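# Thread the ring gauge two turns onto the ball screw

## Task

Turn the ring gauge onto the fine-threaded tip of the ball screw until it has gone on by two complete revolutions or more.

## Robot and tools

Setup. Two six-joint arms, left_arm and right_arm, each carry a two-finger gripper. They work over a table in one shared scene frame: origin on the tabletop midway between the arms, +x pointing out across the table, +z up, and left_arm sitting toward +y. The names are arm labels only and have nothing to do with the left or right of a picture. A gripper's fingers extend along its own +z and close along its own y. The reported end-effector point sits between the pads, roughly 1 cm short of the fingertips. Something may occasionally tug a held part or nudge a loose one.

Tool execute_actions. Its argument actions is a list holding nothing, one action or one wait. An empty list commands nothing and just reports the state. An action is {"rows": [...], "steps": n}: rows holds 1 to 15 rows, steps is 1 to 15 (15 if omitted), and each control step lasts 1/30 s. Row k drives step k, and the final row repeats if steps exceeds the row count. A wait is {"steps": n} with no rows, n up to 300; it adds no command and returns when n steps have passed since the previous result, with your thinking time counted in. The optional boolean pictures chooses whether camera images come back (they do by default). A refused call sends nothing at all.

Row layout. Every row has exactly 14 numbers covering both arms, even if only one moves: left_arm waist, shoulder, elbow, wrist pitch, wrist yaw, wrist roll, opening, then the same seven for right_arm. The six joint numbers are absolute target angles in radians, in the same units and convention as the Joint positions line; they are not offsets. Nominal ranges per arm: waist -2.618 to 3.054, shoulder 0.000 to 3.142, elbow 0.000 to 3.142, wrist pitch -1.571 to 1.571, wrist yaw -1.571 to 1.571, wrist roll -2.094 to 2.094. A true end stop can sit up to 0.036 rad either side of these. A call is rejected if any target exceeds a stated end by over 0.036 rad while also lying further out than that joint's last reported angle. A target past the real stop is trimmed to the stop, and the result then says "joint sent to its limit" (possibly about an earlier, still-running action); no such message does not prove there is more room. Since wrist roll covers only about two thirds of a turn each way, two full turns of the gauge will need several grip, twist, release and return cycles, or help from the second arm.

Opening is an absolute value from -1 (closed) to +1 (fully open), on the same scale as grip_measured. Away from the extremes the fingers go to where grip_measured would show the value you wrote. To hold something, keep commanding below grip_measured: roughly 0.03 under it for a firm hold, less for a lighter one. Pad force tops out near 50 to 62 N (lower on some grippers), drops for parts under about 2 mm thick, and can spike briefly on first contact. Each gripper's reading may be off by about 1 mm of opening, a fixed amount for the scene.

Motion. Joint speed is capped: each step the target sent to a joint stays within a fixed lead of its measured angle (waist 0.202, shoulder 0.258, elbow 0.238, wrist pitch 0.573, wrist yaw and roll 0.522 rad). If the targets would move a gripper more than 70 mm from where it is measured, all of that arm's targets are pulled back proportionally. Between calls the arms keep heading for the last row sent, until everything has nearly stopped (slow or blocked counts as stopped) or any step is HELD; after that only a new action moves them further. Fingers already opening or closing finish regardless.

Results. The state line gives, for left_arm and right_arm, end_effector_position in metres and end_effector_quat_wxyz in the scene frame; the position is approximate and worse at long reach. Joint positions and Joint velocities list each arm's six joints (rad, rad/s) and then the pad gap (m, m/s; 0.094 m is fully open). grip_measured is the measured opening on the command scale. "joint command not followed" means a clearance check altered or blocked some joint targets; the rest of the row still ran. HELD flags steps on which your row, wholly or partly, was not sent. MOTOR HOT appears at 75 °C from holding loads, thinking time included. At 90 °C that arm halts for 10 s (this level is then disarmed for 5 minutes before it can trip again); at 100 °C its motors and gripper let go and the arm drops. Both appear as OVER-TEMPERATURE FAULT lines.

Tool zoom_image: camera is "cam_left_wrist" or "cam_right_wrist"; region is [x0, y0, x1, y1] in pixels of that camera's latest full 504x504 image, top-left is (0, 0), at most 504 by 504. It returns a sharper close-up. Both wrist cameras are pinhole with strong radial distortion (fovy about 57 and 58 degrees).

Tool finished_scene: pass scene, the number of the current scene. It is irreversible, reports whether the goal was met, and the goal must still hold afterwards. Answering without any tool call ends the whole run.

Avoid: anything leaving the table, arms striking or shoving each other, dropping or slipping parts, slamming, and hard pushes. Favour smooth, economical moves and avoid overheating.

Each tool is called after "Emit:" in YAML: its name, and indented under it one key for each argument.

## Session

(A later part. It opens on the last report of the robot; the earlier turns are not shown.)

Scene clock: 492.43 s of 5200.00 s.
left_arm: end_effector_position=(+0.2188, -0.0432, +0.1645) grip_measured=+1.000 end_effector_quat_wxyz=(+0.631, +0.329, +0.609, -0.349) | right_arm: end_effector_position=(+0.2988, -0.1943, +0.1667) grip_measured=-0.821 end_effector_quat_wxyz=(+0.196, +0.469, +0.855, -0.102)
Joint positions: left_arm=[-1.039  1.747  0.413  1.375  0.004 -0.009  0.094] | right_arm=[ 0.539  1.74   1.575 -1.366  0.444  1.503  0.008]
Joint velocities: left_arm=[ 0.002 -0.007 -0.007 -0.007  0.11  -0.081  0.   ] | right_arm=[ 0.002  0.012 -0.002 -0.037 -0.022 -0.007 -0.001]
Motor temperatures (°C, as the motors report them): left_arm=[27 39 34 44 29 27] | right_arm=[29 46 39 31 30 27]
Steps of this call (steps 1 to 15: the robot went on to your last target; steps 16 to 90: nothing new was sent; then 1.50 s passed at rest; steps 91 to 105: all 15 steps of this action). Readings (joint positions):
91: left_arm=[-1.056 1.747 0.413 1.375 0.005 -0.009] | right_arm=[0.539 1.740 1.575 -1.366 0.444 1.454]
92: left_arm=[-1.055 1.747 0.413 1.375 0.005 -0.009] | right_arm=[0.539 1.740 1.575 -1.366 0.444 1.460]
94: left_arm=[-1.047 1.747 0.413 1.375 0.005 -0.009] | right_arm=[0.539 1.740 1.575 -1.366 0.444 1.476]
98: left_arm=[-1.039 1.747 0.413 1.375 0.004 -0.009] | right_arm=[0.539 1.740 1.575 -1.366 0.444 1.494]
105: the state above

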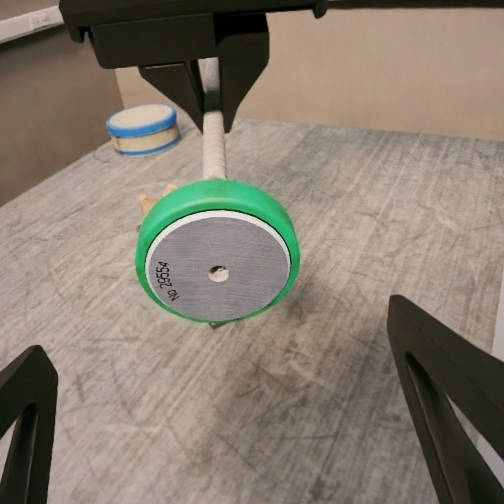

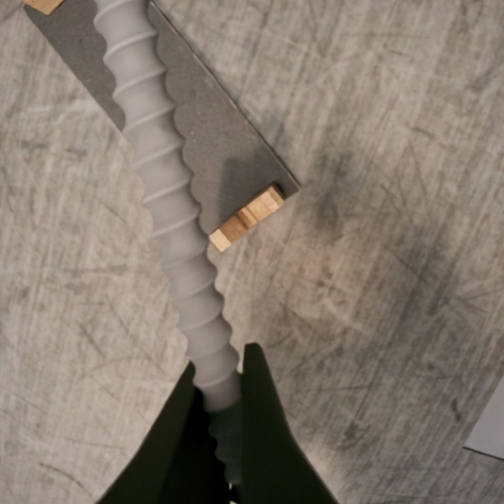

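Emit:
execute_actions:
  actions:
    - {"rows":[[-1.033,1.755,0.46,1.355,0,0,1,0.545,1.74,1.565,-1.38,0.46,1.515,-0.87],[-1.033,1.76,0.48,1.34,0,0,1,0.545,1.74,1.565,-1.38,0.46,1.515,-0.87],[-1.033,1.768,0.50,1.325,0,0,1,0.545,1.74,1.565,-1.38,0.46,1.515,-0.87],[-1.033,1.775,0.52,1.31,0,0,1,0.545,1.74,1.565,-1.38,0.46,1.515,-0.87],[-1.033,1.78,0.54,1.295,0,0,1,0.545,1.74,1.565,-1.38,0.46,1.515,-0.87],[-1.033,1.786,0.555,1.28,0,0,1,0.545,1.74,1.565,-1.38,0.46,1.515,-0.87]],"steps":15}

Scene clock: 502.87 s of 5200.00 s.
left_arm: end_effector_position=(+0.2329, -0.0650, +0.1774) grip_measured=+1.000 end_effector_quat_wxyz=(+0.635, +0.327, +0.606, -0.351) | right_arm: end_effector_position=(+0.2988, -0.1943, +0.1667) grip_measured=-0.821 end_effector_quat_wxyz=(+0.197, +0.470, +0.855, -0.102)
Joint positions: left_arm=[-1.039  1.773  0.528  1.297  0.004 -0.009  0.094] | right_arm=[ 0.539  1.74   1.575 -1.366  0.444  1.505  0.008]
Joint velocities: left_arm=[-0.017 -0.017 -0.007 -0.037 -0.066  0.007  0.   ] | right_arm=[-0.007  0.007 -0.012  0.037 -0.051 -0.022  0.001]
Motor temperatures (°C, as the motors report them): left_arm=[27 39 35 44 29 27] | right_arm=[29 46 39 31 30 27]
Steps of this call (steps 1 to 15: the robot went on to your last target; steps 16 to 90: nothing new was sent; then 6.93 s passed at rest; steps 91 to 105: all 15 steps of this action). Readings (joint positions):
91: left_arm=[-1.039 1.747 0.415 1.373 0.004 -0.009] | right_arm=[0.539 1.740 1.575 -1.366 0.444 1.505]
92: left_arm=[-1.039 1.747 0.421 1.367 0.004 -0.009] | right_arm=[0.539 1.740 1.575 -1.366 0.444 1.505]
94: left_arm=[-1.039 1.753 0.451 1.351 0.004 -0.009] | right_arm=[0.539 1.740 1.575 -1.366 0.444 1.505]
98: left_arm=[-1.039 1.772 0.521 1.319 0.004 -0.009] | right_arm=[0.539 1.740 1.575 -1.366 0.444 1.505]
105: the state above

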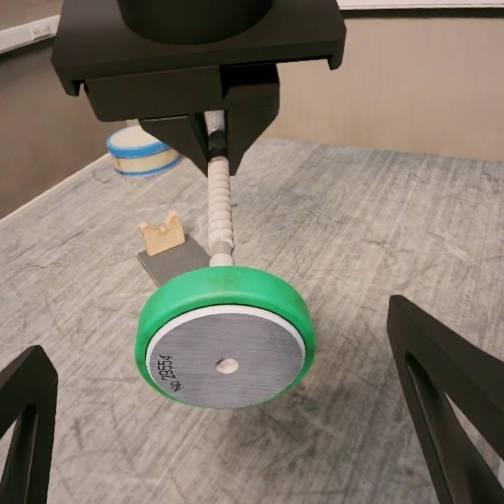

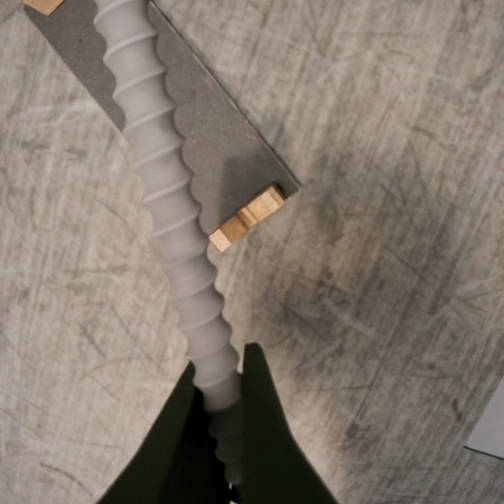

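Emit:
execute_actions:
  actions:
    - {"rows":[[-1.033,1.795,0.555,1.28,0,0,1,0.55,1.74,1.565,-1.38,0.46,1.52,-0.87],[-1.033,1.80,0.555,1.28,0,0,1,0.556,1.74,1.565,-1.38,0.46,1.527,-0.87],[-1.033,1.806,0.555,1.28,0,0,1,0.562,1.74,1.565,-1.38,0.46,1.534,-0.87],[-1.033,1.812,0.555,1.28,0,0,1,0.568,1.74,1.565,-1.38,0.46,1.54,-0.87]],"steps":15}

Scene clock: 507.30 s of 5200.00 s.
left_arm: end_effector_position=(+0.2338, -0.0664, +0.1605) grip_measured=+1.000 end_effector_quat_wxyz=(+0.621, +0.335, +0.620, -0.343) | right_arm: end_effector_position=(+0.2968, -0.1877, +0.1668) grip_measured=-0.821 end_effector_quat_wxyz=(+0.199, +0.470, +0.854, -0.098)
Joint positions: left_arm=[-1.039  1.804  0.528  1.284  0.004 -0.009  0.094] | right_arm=[ 0.561  1.74   1.575 -1.366  0.446  1.529  0.008]
Joint velocities: left_arm=[ 0.007  0.007  0.002 -0.051 -0.11   0.007  0.   ] | right_arm=[-0.002 -0.002 -0.007  0.066 -0.037 -0.051 -0.001]
Motor temperatures (°C, as the motors report them): left_arm=[27 38 35 44 29 27] | right_arm=[29 46 39 31 30 27]
Steps of this call (steps 1 to 15: the robot went on to your last target; steps 16 to 90: nothing new was sent; then 0.93 s passed at rest; steps 91 to 105: all 15 steps of this action). Readings (joint positions):
91: left_arm=[-1.039 1.774 0.528 1.290 0.004 -0.009] | right_arm=[0.539 1.740 1.575 -1.366 0.444 1.506]
92: left_arm=[-1.039 1.776 0.528 1.290 0.004 -0.009] | right_arm=[0.540 1.740 1.575 -1.366 0.445 1.508]
94: left_arm=[-1.039 1.787 0.528 1.290 0.004 -0.009] | right_arm=[0.545 1.740 1.575 -1.366 0.446 1.515]
98: left_arm=[-1.039 1.803 0.528 1.285 0.004 -0.009] | right_arm=[0.560 1.740 1.575 -1.366 0.446 1.524]
105: the state above

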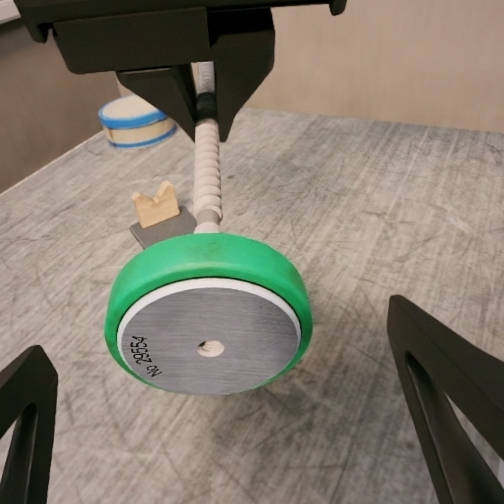

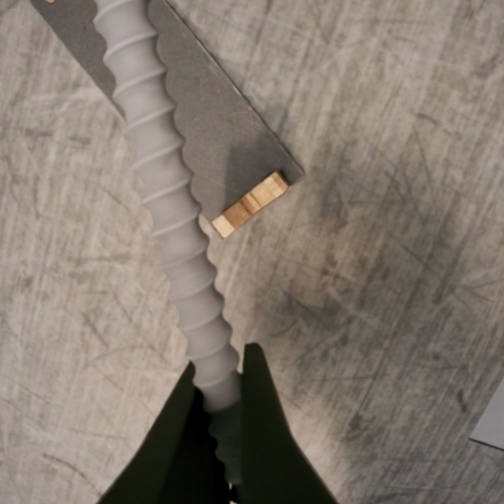

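Emit:
execute_actions:
  actions:
    - {"rows":[[-1.03,1.812,0.555,1.30,0,-0.4,1,0.568,1.74,1.565,-1.38,0.46,1.54,-0.87],[-1.028,1.812,0.555,1.31,0,-0.8,1,0.568,1.74,1.565,-1.38,0.46,1.54,-0.87],[-1.028,1.812,0.555,1.32,0,-1.2,1,0.568,1.74,1.565,-1.38,0.46,1.54,-0.87],[-1.028,1.812,0.555,1.325,0,-1.58,1,0.568,1.74,1.565,-1.38,0.46,1.54,-0.87]],"steps":15}
  pictures: false

Emit:
execute_actions:
  actions:
    - {"steps":20}

Scene clock: 511.83 s of 5200.00 s.
left_arm: end_effector_position=(+0.2353, -0.0652, +0.1676) grip_measured=+1.000 end_effector_quat_wxyz=(+0.274, -0.128, +0.682, -0.666) | right_arm: end_effector_position=(+0.2968, -0.1877, +0.1668) grip_measured=-0.821 end_effector_quat_wxyz=(+0.200, +0.471, +0.854, -0.098)
Joint positions: left_arm=[-1.035  1.804  0.528  1.312  0.004 -1.366  0.094] | right_arm=[ 0.561  1.74   1.575 -1.366  0.446  1.53   0.008]
Joint velocities: left_arm=[-0.017  0.007  0.002  0.022 -0.051 -1.429  0.   ] | right_arm=[-0.017 -0.002  0.002 -0.007 -0.125 -0.095  0.001]
Motor temperatures (°C, as the motors report them): left_arm=[27 39 35 45 29 27] | right_arm=[29 46 39 31 30 27]
Steps of this call (steps 1 to 15: the robot went on to your last target; steps 16 to 90: nothing new was sent; then 1.03 s passed at rest; steps 91 to 105: all 15 steps of this action). Readings (joint positions):
91: left_arm=[-1.039 1.804 0.528 1.284 0.004 -0.070] | right_arm=[0.561 1.740 1.575 -1.366 0.446 1.530]
92: left_arm=[-1.039 1.804 0.528 1.286 0.004 -0.165] | right_arm=[0.561 1.740 1.575 -1.366 0.446 1.530]
94: left_arm=[-1.037 1.804 0.528 1.294 0.004 -0.364] | right_arm=[0.561 1.740 1.575 -1.366 0.446 1.530]
98: left_arm=[-1.035 1.804 0.528 1.307 0.004 -0.763] | right_arm=[0.561 1.740 1.575 -1.366 0.446 1.530]
105: the state above

Scene clock: 512.50 s of 5200.00 s.
left_arm: end_effector_position=(+0.2353, -0.0652, +0.1678) grip_measured=+1.000 end_effector_quat_wxyz=(+0.203, -0.197, +0.665, -0.691) | right_arm: end_effector_position=(+0.2968, -0.1877, +0.1668) grip_measured=-0.821 end_effector_quat_wxyz=(+0.200, +0.471, +0.854, -0.098)
Joint positions: left_arm=[-1.035  1.804  0.528  1.313  0.004 -1.574  0.094] | right_arm=[ 0.561  1.74   1.575 -1.366  0.446  1.53   0.008]
Joint velocities: left_arm=[-0.002 -0.002 -0.007 -0.022  0.037 -0.007  0.   ] | right_arm=[ 0.007  0.012 -0.007 -0.022 -0.037 -0.037 -0.001]
Motor temperatures (°C, as the motors report them): left_arm=[27 39 35 45 29 27] | right_arm=[29 46 39 31 30 27]
Steps of this call (steps 1 to 20: the robot went on to your last target). Readings (joint positions):
1: left_arm=[-1.035 1.804 0.528 1.312 0.004 -1.408] | right_arm=[0.561 1.740 1.575 -1.366 0.446 1.530]
2: left_arm=[-1.035 1.804 0.528 1.313 0.004 -1.442] | right_arm=[0.561 1.740 1.575 -1.366 0.446 1.530]
4: left_arm=[-1.035 1.804 0.528 1.313 0.004 -1.491] | right_arm=[0.561 1.740 1.575 -1.366 0.446 1.530]
8: left_arm=[-1.035 1.804 0.528 1.313 0.004 -1.541] | right_arm=[0.561 1.740 1.575 -1.366 0.446 1.530]
20: the state above

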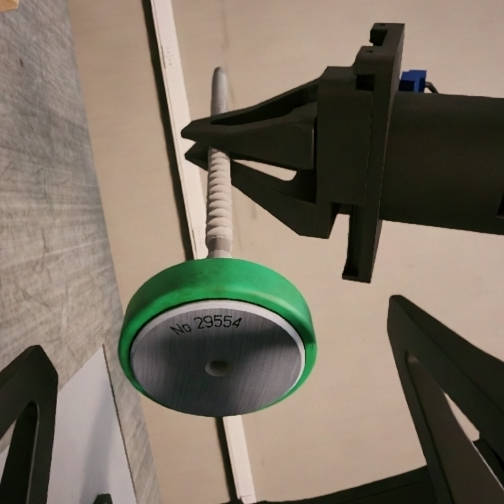

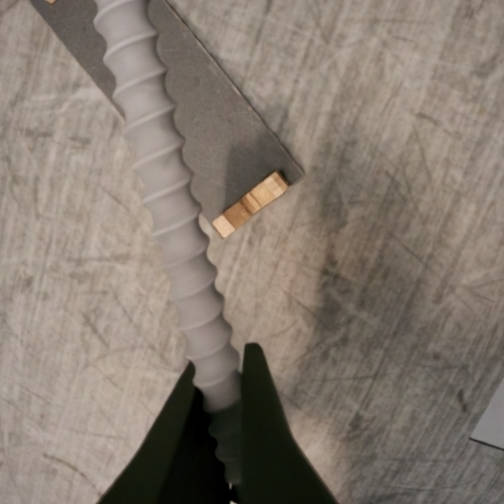

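Emit:
execute_actions:
  actions:
    - {"rows":[[-1.028,1.812,0.555,1.33,0,-1.58,1,0.568,1.74,1.565,-1.38,0.44,1.54,-0.87],[-1.028,1.812,0.555,1.336,0,-1.58,1,0.568,1.74,1.565,-1.38,0.43,1.54,-0.87],[-1.028,1.812,0.555,1.342,0,-1.58,1,0.568,1.74,1.565,-1.38,0.42,1.54,-0.87]],"steps":15}

Scene clock: 519.30 s of 5200.00 s.
left_arm: end_effector_position=(+0.2352, -0.0651, +0.1720) grip_measured=+1.000 end_effector_quat_wxyz=(+0.204, -0.197, +0.659, -0.697) | right_arm: end_effector_position=(+0.2949, -0.1843, +0.1650) grip_measured=-0.821 end_effector_quat_wxyz=(+0.189, +0.472, +0.856, -0.091)
Joint positions: left_arm=[-1.035  1.804  0.528  1.33   0.004 -1.576  0.094] | right_arm=[ 0.561  1.74   1.575 -1.366  0.422  1.53   0.008]
Joint velocities: left_arm=[ 0.007  0.002  0.002  0.022 -0.022 -0.022  0.   ] | right_arm=[ 0.002 -0.002 -0.007 -0.022 -0.051 -0.066 -0.001]
Motor temperatures (°C, as the motors report them): left_arm=[27 39 36 45 29 27] | right_arm=[29 46 39 31 30 27]
Steps of this call (steps 1 to 15: the robot went on to your last target; steps 16 to 90: nothing new was sent; then 3.30 s passed at rest; steps 91 to 105: all 15 steps of this action). Readings (joint positions):
91: left_arm=[-1.035 1.804 0.528 1.314 0.004 -1.576] | right_arm=[0.561 1.740 1.575 -1.366 0.446 1.530]
92: left_arm=[-1.035 1.804 0.528 1.315 0.004 -1.576] | right_arm=[0.561 1.740 1.575 -1.366 0.443 1.530]
94: left_arm=[-1.035 1.804 0.528 1.320 0.004 -1.576] | right_arm=[0.561 1.740 1.575 -1.366 0.435 1.530]
98: left_arm=[-1.035 1.804 0.528 1.327 0.004 -1.576] | right_arm=[0.561 1.740 1.575 -1.366 0.426 1.530]
105: the state above

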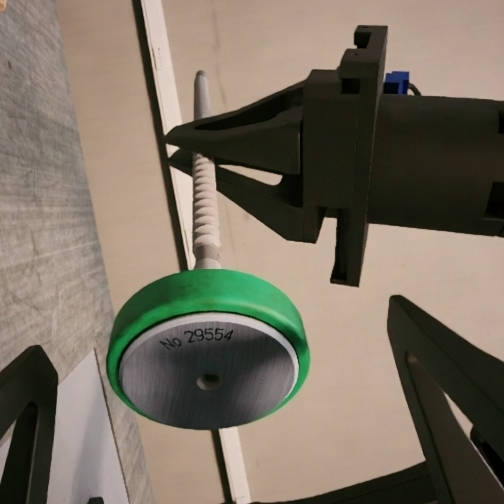

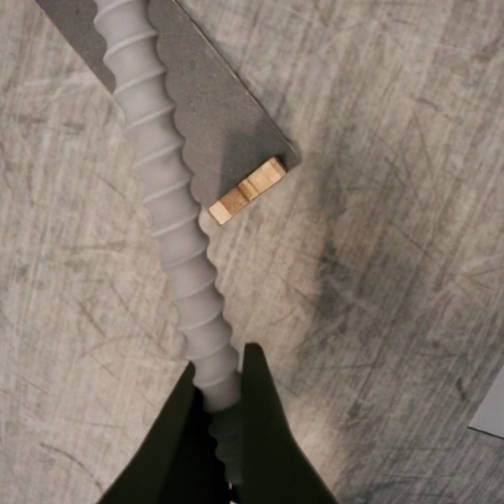

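Emit:
execute_actions:
  actions:
    - {"rows":[[-1.028,1.812,0.555,1.33,0,-1.58,1,0.555,1.74,1.565,-1.38,0.42,1.525,-0.87],[-1.028,1.812,0.555,1.32,0,-1.58,1,0.548,1.74,1.565,-1.38,0.42,1.515,-0.87],[-1.028,1.812,0.555,1.315,0,-1.58,1,0.542,1.74,1.565,-1.38,0.42,1.508,-0.87]],"steps":15}

Scene clock: 524.83 s of 5200.00 s.
left_arm: end_effector_position=(+0.2353, -0.0651, +0.1707) grip_measured=+1.000 end_effector_quat_wxyz=(+0.203, -0.197, +0.661, -0.695) | right_arm: end_effector_position=(+0.2957, -0.1871, +0.1648) grip_measured=-0.821 end_effector_quat_wxyz=(+0.187, +0.471, +0.857, -0.093)
Joint positions: left_arm=[-1.035  1.804  0.528  1.325  0.004 -1.576  0.094] | right_arm=[ 0.551  1.74   1.575 -1.366  0.42   1.518  0.008]
Joint velocities: left_arm=[ 0.002 -0.027 -0.007 -0.007 -0.007  0.007  0.   ] | right_arm=[ 0.002 -0.017  0.002  0.007  0.022 -0.037  0.001]
Motor temperatures (°C, as the motors report them): left_arm=[27 39 36 45 29 27] | right_arm=[29 46 39 31 30 27]
Steps of this call (steps 1 to 15: the robot went on to your last target; steps 16 to 90: nothing new was sent; then 2.03 s passed at rest; steps 91 to 105: all 15 steps of this action). Readings (joint positions):
91: left_arm=[-1.035 1.804 0.528 1.331 0.004 -1.576] | right_arm=[0.561 1.740 1.575 -1.366 0.421 1.530]
92: left_arm=[-1.035 1.804 0.528 1.331 0.004 -1.576] | right_arm=[0.561 1.740 1.575 -1.366 0.421 1.529]
94: left_arm=[-1.035 1.804 0.528 1.329 0.004 -1.576] | right_arm=[0.558 1.740 1.575 -1.366 0.420 1.525]
98: left_arm=[-1.035 1.804 0.528 1.326 0.004 -1.576] | right_arm=[0.551 1.740 1.575 -1.366 0.420 1.521]
105: the state above

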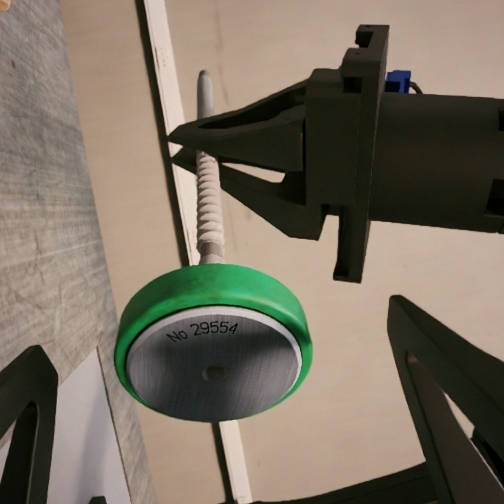

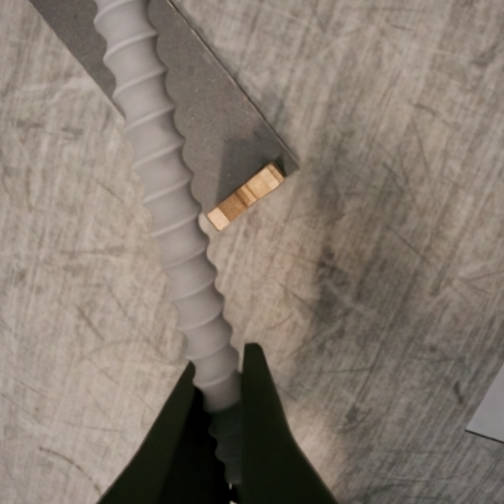

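Emit:
execute_actions:
  actions:
    - {"rows":[[-1.028,1.812,0.555,1.315,0,0,1,0.542,1.74,1.565,-1.38,0.42,1.508,-0.87]],"steps":15}
  pictures: false

Emit:
execute_actions:
  actions:
    - {"steps":20}

Scene clock: 528.90 s of 5200.00 s.
left_arm: end_effector_position=(+0.2353, -0.0652, +0.1702) grip_measured=+1.000 end_effector_quat_wxyz=(+0.595, +0.262, +0.638, -0.412) | right_arm: end_effector_position=(+0.2957, -0.1871, +0.1648) grip_measured=-0.821 end_effector_quat_wxyz=(+0.187, +0.471, +0.857, -0.093)
Joint positions: left_arm=[-1.035  1.804  0.528  1.323  0.004 -0.216  0.094] | right_arm=[ 0.551  1.74   1.575 -1.366  0.42   1.517  0.008]
Joint velocities: left_arm=[ 0.007  0.012 -0.022 -0.022 -0.007  1.385  0.   ] | right_arm=[-0.017  0.007 -0.012  0.022 -0.037  0.022 -0.   ]
Motor temperatures (°C, as the motors report them): left_arm=[27 39 36 45 29 27] | right_arm=[29 46 39 31 30 27]
Steps of this call (steps 1 to 15: the robot went on to your last target; steps 16 to 90: nothing new was sent; then 0.57 s passed at rest; steps 91 to 105: all 15 steps of this action). Readings (joint positions):
91: left_arm=[-1.035 1.804 0.528 1.324 0.004 -1.495] | right_arm=[0.551 1.740 1.575 -1.366 0.420 1.518]
92: left_arm=[-1.035 1.804 0.528 1.323 0.004 -1.397] | right_arm=[0.551 1.740 1.575 -1.366 0.420 1.518]
94: left_arm=[-1.035 1.804 0.528 1.323 0.004 -1.201] | right_arm=[0.551 1.740 1.575 -1.366 0.420 1.517]
98: left_arm=[-1.035 1.804 0.528 1.323 0.004 -0.808] | right_arm=[0.551 1.740 1.575 -1.366 0.420 1.517]
105: the state above

Scene clock: 529.57 s of 5200.00 s.
left_arm: end_effector_position=(+0.2353, -0.0652, +0.1702) grip_measured=+1.000 end_effector_quat_wxyz=(+0.634, +0.326, +0.608, -0.349) | right_arm: end_effector_position=(+0.2957, -0.1871, +0.1648) grip_measured=-0.821 end_effector_quat_wxyz=(+0.187, +0.471, +0.857, -0.093)
Joint positions: left_arm=[-1.035  1.804  0.528  1.323  0.004 -0.012  0.094] | right_arm=[ 0.551  1.74   1.575 -1.366  0.42   1.517  0.008]
Joint velocities: left_arm=[ 0.007  0.007 -0.007  0.007  0.051  0.095  0.   ] | right_arm=[-0.017  0.012  0.012 -0.051 -0.007 -0.007 -0.001]
Motor temperatures (°C, as the motors report them): left_arm=[27 39 36 45 29 27] | right_arm=[29 46 39 31 30 27]
Steps of this call (steps 1 to 20: the robot went on to your last target). Readings (joint positions):
1: left_arm=[-1.035 1.804 0.528 1.323 0.004 -0.175] | right_arm=[0.551 1.740 1.575 -1.366 0.420 1.517]
2: left_arm=[-1.035 1.804 0.528 1.323 0.004 -0.141] | right_arm=[0.551 1.740 1.575 -1.366 0.420 1.517]
4: left_arm=[-1.035 1.804 0.528 1.323 0.004 -0.094] | right_arm=[0.551 1.740 1.575 -1.366 0.420 1.517]
8: left_arm=[-1.035 1.804 0.528 1.323 0.004 -0.044] | right_arm=[0.551 1.740 1.575 -1.366 0.420 1.517]
20: the state above

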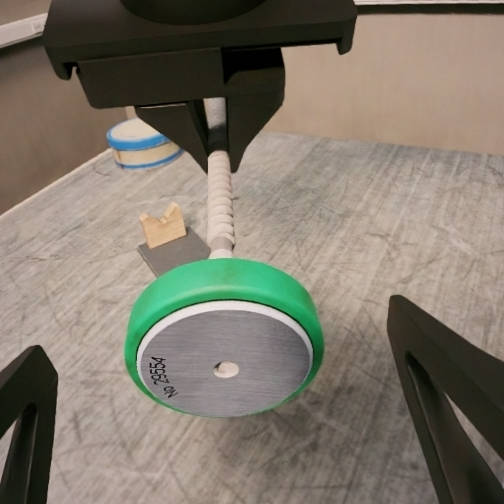

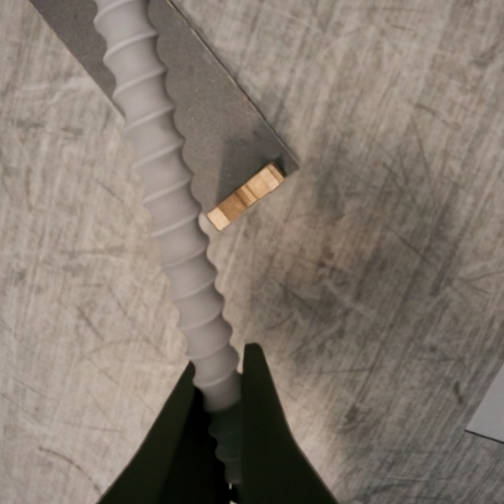

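Emit:
execute_actions:
  actions:
    - {"rows":[[-1.038,1.812,0.555,1.315,0,0,1,0.542,1.74,1.565,-1.38,0.42,1.508,-0.87],[-1.044,1.812,0.555,1.315,0,0,1,0.542,1.74,1.565,-1.38,0.42,1.508,-0.87],[-1.049,1.812,0.555,1.315,0,0,1,0.542,1.74,1.565,-1.38,0.42,1.508,-0.87]],"steps":12}

Scene clock: 532.23 s of 5200.00 s.
left_arm: end_effector_position=(+0.2327, -0.0669, +0.1702) grip_measured=+1.000 end_effector_quat_wxyz=(+0.633, +0.329, +0.607, -0.351) | right_arm: end_effector_position=(+0.2957, -0.1871, +0.1648) grip_measured=-0.821 end_effector_quat_wxyz=(+0.187, +0.471, +0.857, -0.093)
Joint positions: left_arm=[-1.042  1.804  0.528  1.323  0.004 -0.009  0.094] | right_arm=[ 0.551  1.74   1.575 -1.366  0.42   1.517  0.008]
Joint velocities: left_arm=[-0.027 -0.022 -0.007  0.022 -0.051  0.037  0.   ] | right_arm=[ 0.002 -0.002  0.012 -0.022  0.037 -0.022 -0.   ]
Motor temperatures (°C, as the motors report them): left_arm=[27 39 36 45 29 27] | right_arm=[29 46 39 31 30 27]
Steps of this call (steps 1 to 15: the robot went on to your last target; steps 16 to 68: nothing new was sent; steps 69 to 80: all 12 steps of this action). Readings (joint positions):
69: left_arm=[-1.035 1.804 0.528 1.323 0.004 -0.009] | right_arm=[0.551 1.740 1.575 -1.366 0.420 1.517]
70: left_arm=[-1.035 1.804 0.528 1.323 0.004 -0.009] | right_arm=[0.551 1.740 1.575 -1.366 0.420 1.517]
72: left_arm=[-1.037 1.804 0.528 1.323 0.004 -0.009] | right_arm=[0.551 1.740 1.575 -1.366 0.420 1.517]
76: left_arm=[-1.042 1.804 0.528 1.323 0.004 -0.009] | right_arm=[0.551 1.740 1.575 -1.366 0.420 1.517]
80: the state above

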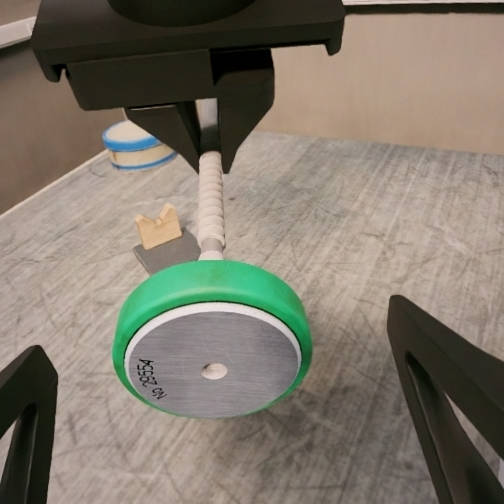

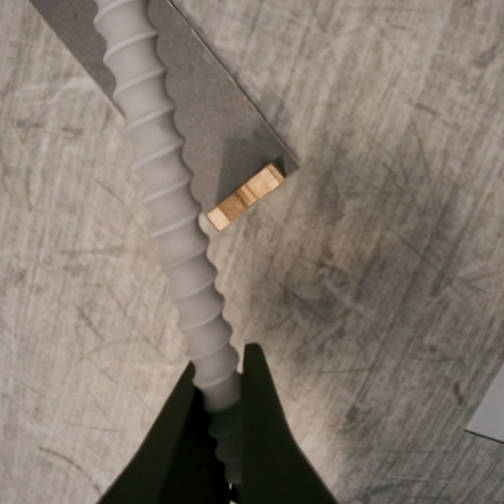

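Emit:
execute_actions:
  actions:
    - {"rows":[[-1.049,1.812,0.555,1.315,0,-2.05,1,0.551,1.74,1.565,-1.38,0.42,1.515,-0.87]],"steps":15}
  pictures: false

Emit:
execute_actions:
  actions:
    - {"rows":[[-1.049,1.812,0.555,1.315,0,-2.05,0.7,0.551,1.74,1.565,-1.38,0.42,1.515,-0.87],[-1.049,1.812,0.555,1.315,0,-2.05,0.7,0.551,1.74,1.565,-1.38,0.42,1.515,-0.87],[-1.049,1.812,0.555,1.315,0,-2.05,0.5,0.551,1.74,1.565,-1.38,0.42,1.515,-0.87],[-1.049,1.812,0.555,1.315,0,-2.05,0.5,0.551,1.74,1.565,-1.38,0.42,1.515,-0.87],[-1.049,1.812,0.555,1.315,0,-2.05,0.3,0.551,1.74,1.565,-1.38,0.42,1.515,-0.87]],"steps":15}
  pictures: false

Emit:
execute_actions:
  actions:
    - {"rows":[[-1.049,1.812,0.555,1.315,0,-2.05,0.25,0.551,1.74,1.565,-1.38,0.42,1.515,-0.87],[-1.049,1.812,0.555,1.315,0,-2.05,0.2,0.551,1.74,1.565,-1.38,0.42,1.515,-0.87],[-1.049,1.812,0.555,1.315,0,-2.05,0.16,0.551,1.74,1.565,-1.38,0.42,1.515,-0.87],[-1.049,1.812,0.555,1.315,0,-2.05,0.13,0.551,1.74,1.565,-1.38,0.42,1.515,-0.87],[-1.049,1.812,0.555,1.315,0,-2.05,0.11,0.551,1.74,1.565,-1.38,0.42,1.515,-0.87],[-1.049,1.812,0.555,1.315,0,-2.05,0.09,0.551,1.74,1.565,-1.38,0.42,1.515,-0.87],[-1.049,1.812,0.555,1.315,0,-2.05,0.06,0.551,1.74,1.565,-1.38,0.42,1.515,-0.87],[-1.049,1.812,0.555,1.315,0,-2.05,0.03,0.551,1.74,1.565,-1.38,0.42,1.515,-0.87],[-1.049,1.812,0.555,1.315,0,-2.05,0.0,0.551,1.74,1.565,-1.38,0.42,1.515,-0.87],[-1.049,1.812,0.555,1.315,0,-2.05,-0.03,0.551,1.74,1.565,-1.38,0.42,1.515,-0.87]],"steps":15}

Scene clock: 542.43 s of 5200.00 s.
left_arm: end_effector_position=(+0.2325, -0.0670, +0.1702) grip_measured=+1.000 end_effector_quat_wxyz=(+0.230, -0.167, +0.670, -0.686) | right_arm: end_effector_position=(+0.2957, -0.1871, +0.1648) grip_measured=-0.821 end_effector_quat_wxyz=(+0.187, +0.471, +0.857, -0.093)
Joint positions: left_arm=[-1.042  1.804  0.528  1.323  0.004 -1.491  0.094] | right_arm=[ 0.551  1.74   1.575 -1.366  0.42   1.517  0.008]
Joint velocities: left_arm=[ 0.007 -0.032  0.012  0.037 -0.037 -2.908  0.   ] | right_arm=[ 0.007 -0.012  0.007  0.037 -0.022 -0.095  0.   ]
Motor temperatures (°C, as the motors report them): left_arm=[27 39 36 45 29 27] | right_arm=[29 46 39 31 30 27]
Steps of this call (steps 1 to 15: the robot went on to your last target; steps 16 to 90: nothing new was sent; then 6.70 s passed at rest; steps 91 to 105: all 15 steps of this action). Readings (joint positions):
91: left_arm=[-1.042 1.804 0.528 1.323 0.004 -0.091] | right_arm=[0.551 1.740 1.575 -1.366 0.420 1.517]
92: left_arm=[-1.042 1.804 0.528 1.323 0.004 -0.191] | right_arm=[0.551 1.740 1.575 -1.366 0.420 1.517]
94: left_arm=[-1.042 1.804 0.528 1.323 0.004 -0.390] | right_arm=[0.551 1.740 1.575 -1.366 0.420 1.517]
98: left_arm=[-1.042 1.804 0.528 1.323 0.004 -0.789] | right_arm=[0.551 1.740 1.575 -1.366 0.420 1.517]
105: the state above

Scene clock: 542.93 s of 5200.00 s.
left_arm: end_effector_position=(+0.2325, -0.0670, +0.1701) grip_measured=+0.301 end_effector_quat_wxyz=(-0.041, +0.338, -0.602, +0.722) | right_arm: end_effector_position=(+0.2957, -0.1871, +0.1648) grip_measured=-0.821 end_effector_quat_wxyz=(+0.187, +0.471, +0.857, -0.093)
Joint positions: left_arm=[-1.042  1.804  0.528  1.323  0.004 -2.026  0.061] | right_arm=[ 0.551  1.74   1.575 -1.366  0.42   1.517  0.008]
Joint velocities: left_arm=[-0.002 -0.027  0.007  0.007 -0.007 -0.154 -0.   ] | right_arm=[ 0.007  0.017  0.012 -0.037 -0.051  0.022 -0.   ]
Motor temperatures (°C, as the motors report them): left_arm=[27 39 36 45 29 27] | right_arm=[29 46 39 31 30 27]
Steps of this call (steps 1 to 15: all 15 steps of this action). Readings (joint positions):
1: left_arm=[-1.042 1.804 0.528 1.323 0.004 -1.591] | right_arm=[0.551 1.740 1.575 -1.366 0.420 1.517]
2: left_arm=[-1.042 1.804 0.528 1.323 0.004 -1.682] | right_arm=[0.551 1.740 1.575 -1.366 0.420 1.517]
4: left_arm=[-1.042 1.804 0.528 1.323 0.004 -1.814] | right_arm=[0.551 1.740 1.575 -1.366 0.420 1.517]
8: left_arm=[-1.042 1.804 0.528 1.323 0.004 -1.952] | right_arm=[0.551 1.740 1.575 -1.366 0.420 1.517]
15: the state above

Scene clock: 543.43 s of 5200.00 s.
left_arm: end_effector_position=(+0.2325, -0.0670, +0.1701) grip_measured=+0.089 end_effector_quat_wxyz=(-0.034, +0.344, -0.599, +0.723) | right_arm: end_effector_position=(+0.2956, -0.1870, +0.1648) grip_measured=-0.821 end_effector_quat_wxyz=(+0.187, +0.471, +0.857, -0.093)
Joint positions: left_arm=[-1.042  1.804  0.528  1.323  0.004 -2.045  0.051] | right_arm=[ 0.551  1.74   1.575 -1.366  0.419  1.517  0.008]
Joint velocities: left_arm=[ 0.012 -0.012  0.017 -0.022 -0.051 -0.007  0.   ] | right_arm=[-0.012 -0.002  0.002 -0.022 -0.007 -0.037  0.   ]
Motor temperatures (°C, as the motors report them): left_arm=[27 39 36 45 29 27] | right_arm=[29 46 39 31 30 27]
Steps of this call (steps 1 to 15: all 15 steps of this action). Readings (joint positions):
1: left_arm=[-1.042 1.804 0.528 1.323 0.004 -2.031] | right_arm=[0.551 1.740 1.575 -1.366 0.420 1.517]
2: left_arm=[-1.042 1.804 0.528 1.323 0.004 -2.034] | right_arm=[0.551 1.740 1.575 -1.366 0.420 1.517]
4: left_arm=[-1.042 1.804 0.528 1.323 0.004 -2.038] | right_arm=[0.551 1.740 1.575 -1.366 0.420 1.517]
8: left_arm=[-1.042 1.804 0.528 1.323 0.004 -2.043] | right_arm=[0.551 1.740 1.575 -1.366 0.419 1.517]
15: the state above

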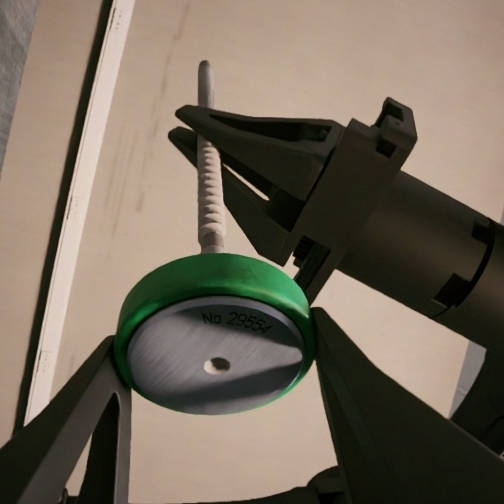

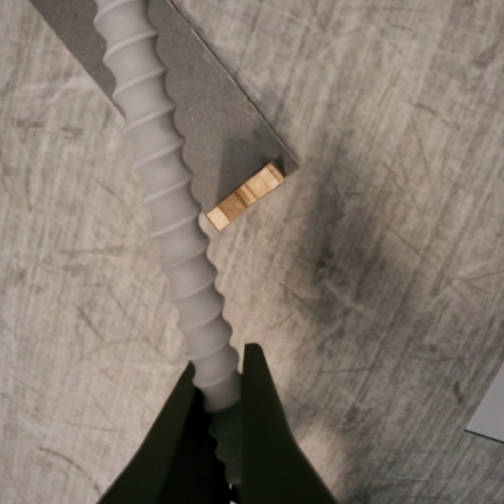

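Emit:
execute_actions:
  actions:
    - {"rows":[[-1.049,1.812,0.555,1.315,0,-0.7,-0.03,0.558,1.74,1.565,-1.38,0.42,1.517,-0.87]],"steps":15}
  pictures: false

Emit:
execute_actions:
  actions:
    - {"rows":[[-1.049,1.812,0.555,1.315,0,0.5,-0.03,0.560,1.74,1.565,-1.38,0.42,1.517,-0.87]],"steps":15}

Scene clock: 546.40 s of 5200.00 s.
left_arm: end_effector_position=(+0.2325, -0.0670, +0.1691) grip_measured=+0.089 end_effector_quat_wxyz=(+0.438, +0.058, +0.689, -0.574) | right_arm: end_effector_position=(+0.2954, -0.1871, +0.1648) grip_measured=-0.821 end_effector_quat_wxyz=(+0.187, +0.471, +0.857, -0.093)
Joint positions: left_arm=[-1.042  1.804  0.528  1.318  0.004 -0.836  0.051] | right_arm=[ 0.551  1.74   1.575 -1.367  0.419  1.517  0.008]
Joint velocities: left_arm=[-0.007  0.007  0.007 -0.081 -0.007  0.813 -0.001] | right_arm=[-0.002 -0.022  0.012 -0.007  0.081 -0.007 -0.   ]
Motor temperatures (°C, as the motors report them): left_arm=[27 39 36 45 29 27] | right_arm=[29 46 39 31 30 27]
Steps of this call (steps 1 to 15: the robot went on to your last target; steps 16 to 74: nothing new was sent; steps 75 to 89: all 15 steps of this action). Readings (joint positions):
75: left_arm=[-1.042 1.804 0.528 1.322 0.004 -1.965] | right_arm=[0.551 1.740 1.575 -1.366 0.419 1.517]
76: left_arm=[-1.042 1.804 0.528 1.322 0.004 -1.866] | right_arm=[0.551 1.740 1.575 -1.366 0.419 1.517]
78: left_arm=[-1.042 1.804 0.528 1.322 0.004 -1.670] | right_arm=[0.551 1.740 1.575 -1.366 0.419 1.517]
82: left_arm=[-1.042 1.804 0.528 1.320 0.004 -1.279] | right_arm=[0.551 1.740 1.575 -1.366 0.419 1.517]
89: the state above

Scene clock: 546.90 s of 5200.00 s.
left_arm: end_effector_position=(+0.2330, -0.0667, +0.1687) grip_measured=+0.089 end_effector_quat_wxyz=(+0.687, +0.440, +0.535, -0.222) | right_arm: end_effector_position=(+0.2946, -0.1876, +0.1647) grip_measured=-0.821 end_effector_quat_wxyz=(+0.186, +0.471, +0.857, -0.095)
Joint positions: left_arm=[-1.042  1.804  0.528  1.317  0.001  0.375  0.051] | right_arm=[ 0.551  1.74   1.575 -1.371  0.419  1.517  0.008]
Joint velocities: left_arm=[-0.007  0.022 -0.012 -0.095 -0.081  0.755 -0.   ] | right_arm=[-0.002  0.007 -0.007  0.022 -0.007  0.081  0.001]
Motor temperatures (°C, as the motors report them): left_arm=[27 39 36 45 29 27] | right_arm=[29 46 39 31 30 27]
Steps of this call (steps 1 to 15: all 15 steps of this action). Readings (joint positions):
1: left_arm=[-1.042 1.804 0.528 1.318 0.004 -0.750] | right_arm=[0.551 1.740 1.575 -1.367 0.419 1.517]
2: left_arm=[-1.042 1.804 0.528 1.318 0.003 -0.651] | right_arm=[0.551 1.740 1.575 -1.368 0.419 1.517]
4: left_arm=[-1.042 1.804 0.528 1.318 0.003 -0.454] | right_arm=[0.551 1.740 1.575 -1.368 0.419 1.517]
8: left_arm=[-1.042 1.804 0.528 1.317 0.002 -0.058] | right_arm=[0.551 1.740 1.575 -1.369 0.419 1.517]
15: the state above

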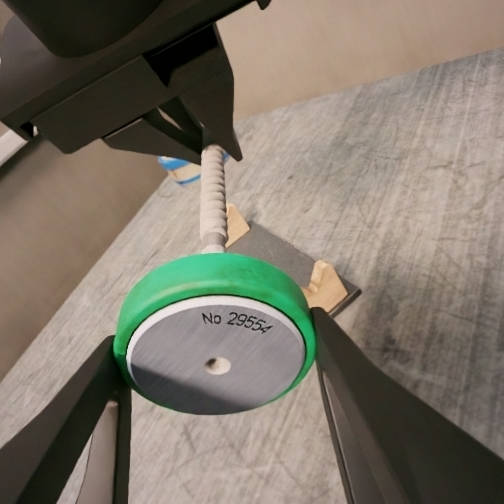

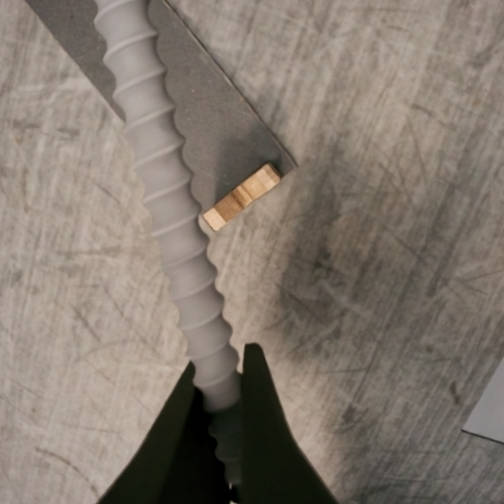

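Emit:
execute_actions:
  actions:
    - {"rows":[[-1.049,1.812,0.555,1.315,0,1.4,-0.03,0.564,1.74,1.565,-1.38,0.42,1.52,-0.87]],"steps":15}

Scene clock: 548.70 s of 5200.00 s.
left_arm: end_effector_position=(+0.2332, -0.0666, +0.1687) grip_measured=+0.089 end_effector_quat_wxyz=(+0.710, +0.639, +0.267, +0.127) | right_arm: end_effector_position=(+0.2943, -0.1878, +0.1648) grip_measured=-0.821 end_effector_quat_wxyz=(+0.185, +0.470, +0.857, -0.096)
Joint positions: left_arm=[-1.042  1.804  0.528  1.317 -0.001  1.352  0.051] | right_arm=[ 0.551  1.74   1.575 -1.373  0.419  1.517  0.008]
Joint velocities: left_arm=[ 0.007 -0.012 -0.002 -0.007 -0.007  0.315  0.001] | right_arm=[-0.017 -0.012  0.007 -0.007 -0.037 -0.051 -0.   ]
Motor temperatures (°C, as the motors report them): left_arm=[27 39 36 45 29 27] | right_arm=[29 46 39 31 30 27]
Steps of this call (steps 1 to 30: the robot went on to your last target; steps 31 to 39: nothing new was sent; steps 40 to 54: all 15 steps of this action). Readings (joint positions):
40: left_arm=[-1.042 1.804 0.528 1.317 0.000 0.576] | right_arm=[0.551 1.740 1.575 -1.372 0.419 1.517]
41: left_arm=[-1.042 1.804 0.528 1.317 0.000 0.676] | right_arm=[0.551 1.740 1.575 -1.372 0.419 1.517]
43: left_arm=[-1.042 1.804 0.528 1.317 -0.000 0.877] | right_arm=[0.551 1.740 1.575 -1.372 0.419 1.517]
47: left_arm=[-1.042 1.804 0.528 1.317 -0.000 1.183] | right_arm=[0.551 1.740 1.575 -1.373 0.419 1.517]
54: the state above

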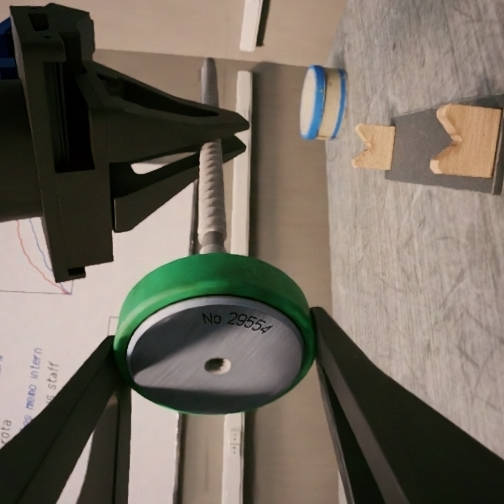

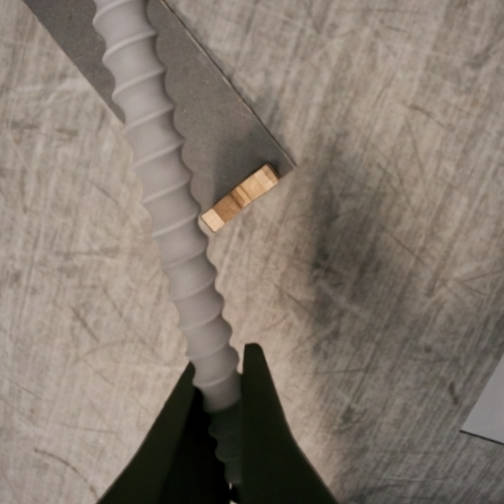

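Emit:
execute_actions:
  actions:
    - {"rows":[[-1.049,1.812,0.555,1.315,0,1.7,-0.03,0.566,1.74,1.565,-1.38,0.42,1.52,-0.87],[-1.049,1.812,0.555,1.315,0,1.7,-0.03,0.566,1.74,1.565,-1.38,0.42,1.52,-0.87],[-1.049,1.812,0.555,1.315,0,1.7,-0.03,0.566,1.74,1.565,-1.38,0.42,1.52,-0.87],[-1.049,1.812,0.555,1.315,0,2.05,-0.03,0.566,1.74,1.565,-1.38,0.42,1.52,-0.87]],"steps":15}

Scene clock: 551.43 s of 5200.00 s.
left_arm: end_effector_position=(+0.2293, -0.0693, +0.1756) grip_measured=+0.089 end_effector_quat_wxyz=(+0.675, +0.675, +0.116, +0.275) | right_arm: end_effector_position=(+0.2909, -0.1903, +0.1675) grip_measured=-0.821 end_effector_quat_wxyz=(+0.187, +0.466, +0.859, -0.103)
Joint positions: left_arm=[-1.05   1.797  0.531  1.327  0.007  1.786  0.051] | right_arm=[ 0.555  1.733  1.575 -1.391  0.43   1.514  0.008]
Joint velocities: left_arm=[-0.007 -0.007  0.002 -0.007  0.037  0.007 -0.   ] | right_arm=[-0.017  0.002  0.007 -0.007 -0.095  0.022 -0.   ]
Motor temperatures (°C, as the motors report them): left_arm=[27 39 36 45 29 27] | right_arm=[29 46 39 31 30 27]
Steps of this call (steps 1 to 30: the robot went on to your last target; steps 31 to 67: nothing new was sent; steps 68 to 82: all 15 steps of this action). Readings (joint positions):
68: left_arm=[-1.042 1.804 0.528 1.317 -0.001 1.444] | right_arm=[0.551 1.740 1.575 -1.373 0.419 1.517]
69: left_arm=[-1.042 1.804 0.528 1.317 -0.001 1.495] | right_arm=[0.551 1.740 1.575 -1.373 0.419 1.517]
71: left_arm=[-1.042 1.804 0.528 1.318 -0.001 1.624] | right_arm=[0.551 1.740 1.575 -1.373 0.419 1.517]
75: left_arm=[-1.049 1.799 0.530 1.328 0.004 1.774] | right_arm=[0.552 1.737 1.575 -1.387 0.424 1.514]
82: the state above

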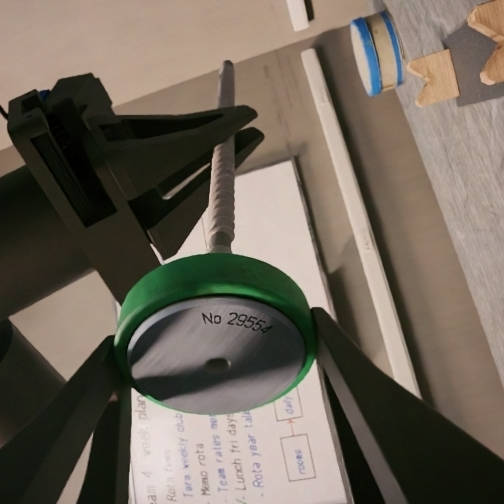

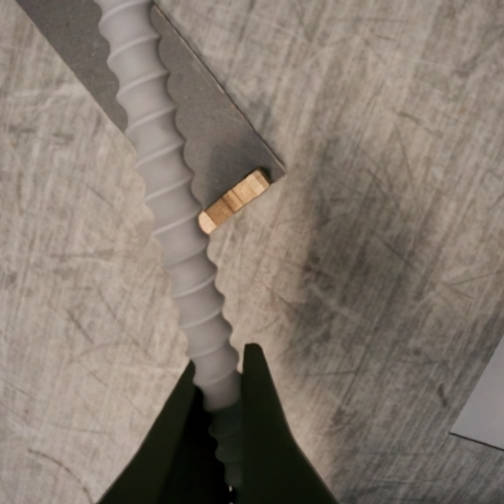

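Emit:
execute_actions:
  actions:
    - {"rows":[[-1.049,1.812,0.555,1.315,0,1.6,-0.03,0.556,1.74,1.565,-1.38,0.42,1.52,-0.87],[-1.049,1.812,0.555,1.315,0,1.6,-0.03,0.556,1.74,1.565,-1.38,0.42,1.52,-0.87],[-1.049,1.812,0.555,1.315,0,1.6,-0.03,0.556,1.74,1.565,-1.38,0.42,1.52,-0.87],[-1.049,1.812,0.555,1.315,0,1.6,-0.03,0.556,1.74,1.565,-1.38,0.42,1.52,-0.87],[-1.049,1.812,0.555,1.315,0,1.6,-0.03,0.556,1.74,1.565,-1.38,0.42,1.52,-0.87],[-1.049,1.812,0.555,1.315,0,1.6,-0.03,0.556,1.74,1.565,-1.38,0.42,1.52,-0.87],[-1.049,1.812,0.555,1.315,0,1.6,0.12,0.556,1.74,1.565,-1.38,0.42,1.52,-0.87],[-1.049,1.812,0.555,1.315,0,1.6,0.2,0.556,1.74,1.565,-1.38,0.42,1.52,-0.87],[-1.049,1.812,0.555,1.315,0,1.6,0.3,0.556,1.74,1.565,-1.38,0.42,1.52,-0.87],[-1.049,1.812,0.555,1.315,0,1.6,0.4,0.556,1.74,1.565,-1.38,0.42,1.52,-0.87]],"steps":15}

Scene clock: 558.83 s of 5200.00 s.
left_arm: end_effector_position=(+0.2304, -0.0693, +0.1700) grip_measured=+0.399 end_effector_quat_wxyz=(+0.689, +0.669, +0.174, +0.218) | right_arm: end_effector_position=(+0.2918, -0.1884, +0.1653) grip_measured=-0.821 end_effector_quat_wxyz=(+0.184, +0.467, +0.859, -0.101)
Joint positions: left_arm=[-1.05   1.805  0.531  1.318  0.002  1.622  0.066] | right_arm=[ 0.555  1.739  1.575 -1.384  0.422  1.515  0.008]
Joint velocities: left_arm=[ 0.012  0.007 -0.002 -0.037 -0.007 -0.066  0.   ] | right_arm=[-0.017 -0.002  0.012  0.022  0.007  0.022 -0.001]
Motor temperatures (°C, as the motors report them): left_arm=[27 38 36 45 29 31] | right_arm=[29 46 39 31 30 27]
Steps of this call (steps 1 to 15: the robot went on to your last target; steps 16 to 90: nothing new was sent; then 3.90 s passed at rest; steps 91 to 105: all 15 steps of this action). Readings (joint positions):
91: left_arm=[-1.050 1.797 0.531 1.324 0.005 1.750] | right_arm=[0.555 1.733 1.575 -1.390 0.430 1.514]
92: left_arm=[-1.050 1.801 0.531 1.319 0.004 1.722] | right_arm=[0.555 1.734 1.575 -1.388 0.430 1.515]
94: left_arm=[-1.050 1.805 0.531 1.318 0.003 1.684] | right_arm=[0.555 1.739 1.575 -1.387 0.431 1.515]
98: left_arm=[-1.050 1.805 0.531 1.318 0.002 1.644] | right_arm=[0.555 1.739 1.575 -1.387 0.430 1.515]
105: the state above

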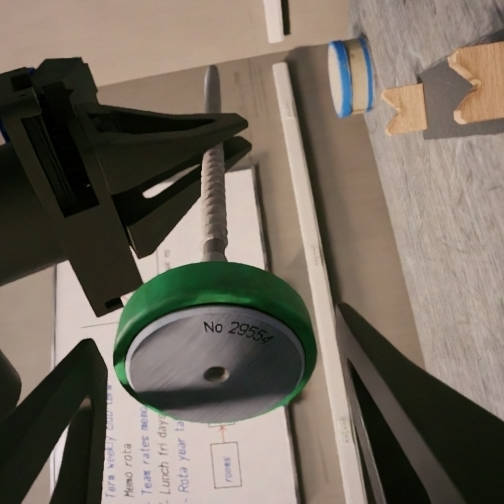

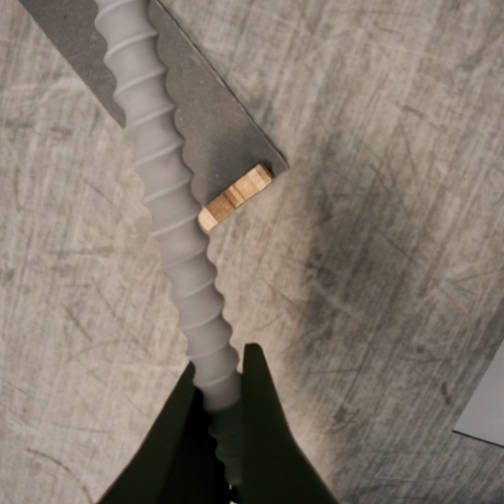

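Emit:
execute_actions:
  actions:
    - {"rows":[[-1.049,1.812,0.555,1.315,0,-2.05,0.4,0.556,1.74,1.565,-1.38,0.42,1.52,-0.87]],"steps":15}
  pictures: false

Emit:
execute_actions:
  actions:
    - {"steps":30}

Scene clock: 563.27 s of 5200.00 s.
left_arm: end_effector_position=(+0.2304, -0.0693, +0.1698) grip_measured=+0.399 end_effector_quat_wxyz=(+0.659, +0.381, +0.576, -0.298) | right_arm: end_effector_position=(+0.2919, -0.1881, +0.1651) grip_measured=-0.821 end_effector_quat_wxyz=(+0.184, +0.467, +0.859, -0.100)
Joint positions: left_arm=[-1.05   1.805  0.531  1.318  0.002  0.16   0.066] | right_arm=[ 0.555  1.739  1.575 -1.383  0.421  1.515  0.008]
Joint velocities: left_arm=[-0.007  0.002 -0.007  0.022 -0.037 -2.806 -0.001] | right_arm=[ 0.007 -0.012  0.017  0.007  0.037  0.066 -0.001]
Motor temperatures (°C, as the motors report them): left_arm=[27 39 36 45 29 30] | right_arm=[29 46 39 31 30 27]
Steps of this call (steps 1 to 15: the robot went on to your last target; steps 16 to 90: nothing new was sent; then 0.93 s passed at rest; steps 91 to 105: all 15 steps of this action). Readings (joint positions):
91: left_arm=[-1.050 1.805 0.531 1.318 0.002 1.536] | right_arm=[0.555 1.739 1.575 -1.383 0.421 1.515]
92: left_arm=[-1.050 1.805 0.531 1.318 0.002 1.437] | right_arm=[0.555 1.739 1.575 -1.383 0.421 1.515]
94: left_arm=[-1.050 1.805 0.531 1.318 0.002 1.241] | right_arm=[0.555 1.739 1.575 -1.383 0.421 1.515]
98: left_arm=[-1.050 1.805 0.531 1.318 0.002 0.849] | right_arm=[0.555 1.739 1.575 -1.383 0.421 1.515]
105: the state above

Scene clock: 564.27 s of 5200.00 s.
left_arm: end_effector_position=(+0.2304, -0.0693, +0.1698) grip_measured=+0.399 end_effector_quat_wxyz=(-0.041, +0.334, -0.605, +0.721) | right_arm: end_effector_position=(+0.2919, -0.1881, +0.1651) grip_measured=-0.821 end_effector_quat_wxyz=(+0.184, +0.467, +0.859, -0.100)
Joint positions: left_arm=[-1.05   1.805  0.531  1.318  0.002 -2.018  0.066] | right_arm=[ 0.555  1.739  1.575 -1.383  0.421  1.515  0.008]
Joint velocities: left_arm=[ 0.007 -0.007 -0.017 -0.007 -0.022 -0.242 -0.   ] | right_arm=[ 0.002  0.002  0.002 -0.066 -0.051  0.007  0.001]
Motor temperatures (°C, as the motors report them): left_arm=[27 39 36 45 29 30] | right_arm=[29 46 39 31 30 27]
Steps of this call (steps 1 to 30: the robot went on to your last target). Readings (joint positions):
1: left_arm=[-1.050 1.805 0.531 1.318 0.002 0.061] | right_arm=[0.555 1.739 1.575 -1.383 0.421 1.515]
2: left_arm=[-1.050 1.805 0.531 1.318 0.002 -0.038] | right_arm=[0.555 1.739 1.575 -1.383 0.421 1.515]
4: left_arm=[-1.050 1.805 0.531 1.318 0.002 -0.236] | right_arm=[0.555 1.739 1.575 -1.383 0.421 1.515]
8: left_arm=[-1.050 1.805 0.531 1.318 0.002 -0.635] | right_arm=[0.555 1.739 1.575 -1.383 0.421 1.515]
30: the state above

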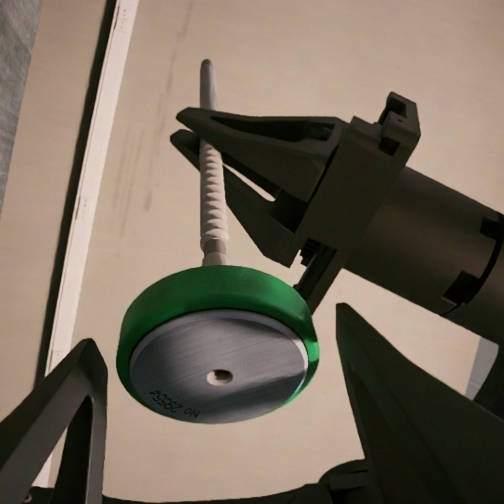

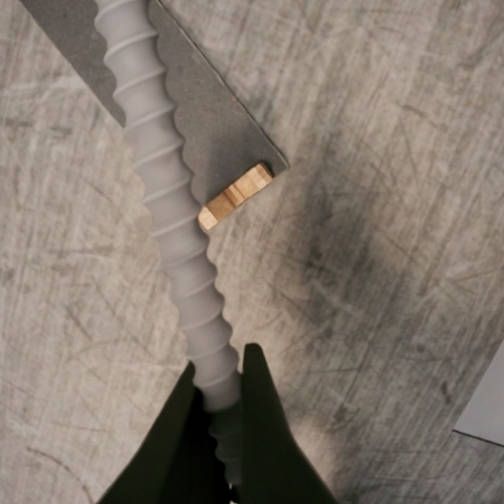

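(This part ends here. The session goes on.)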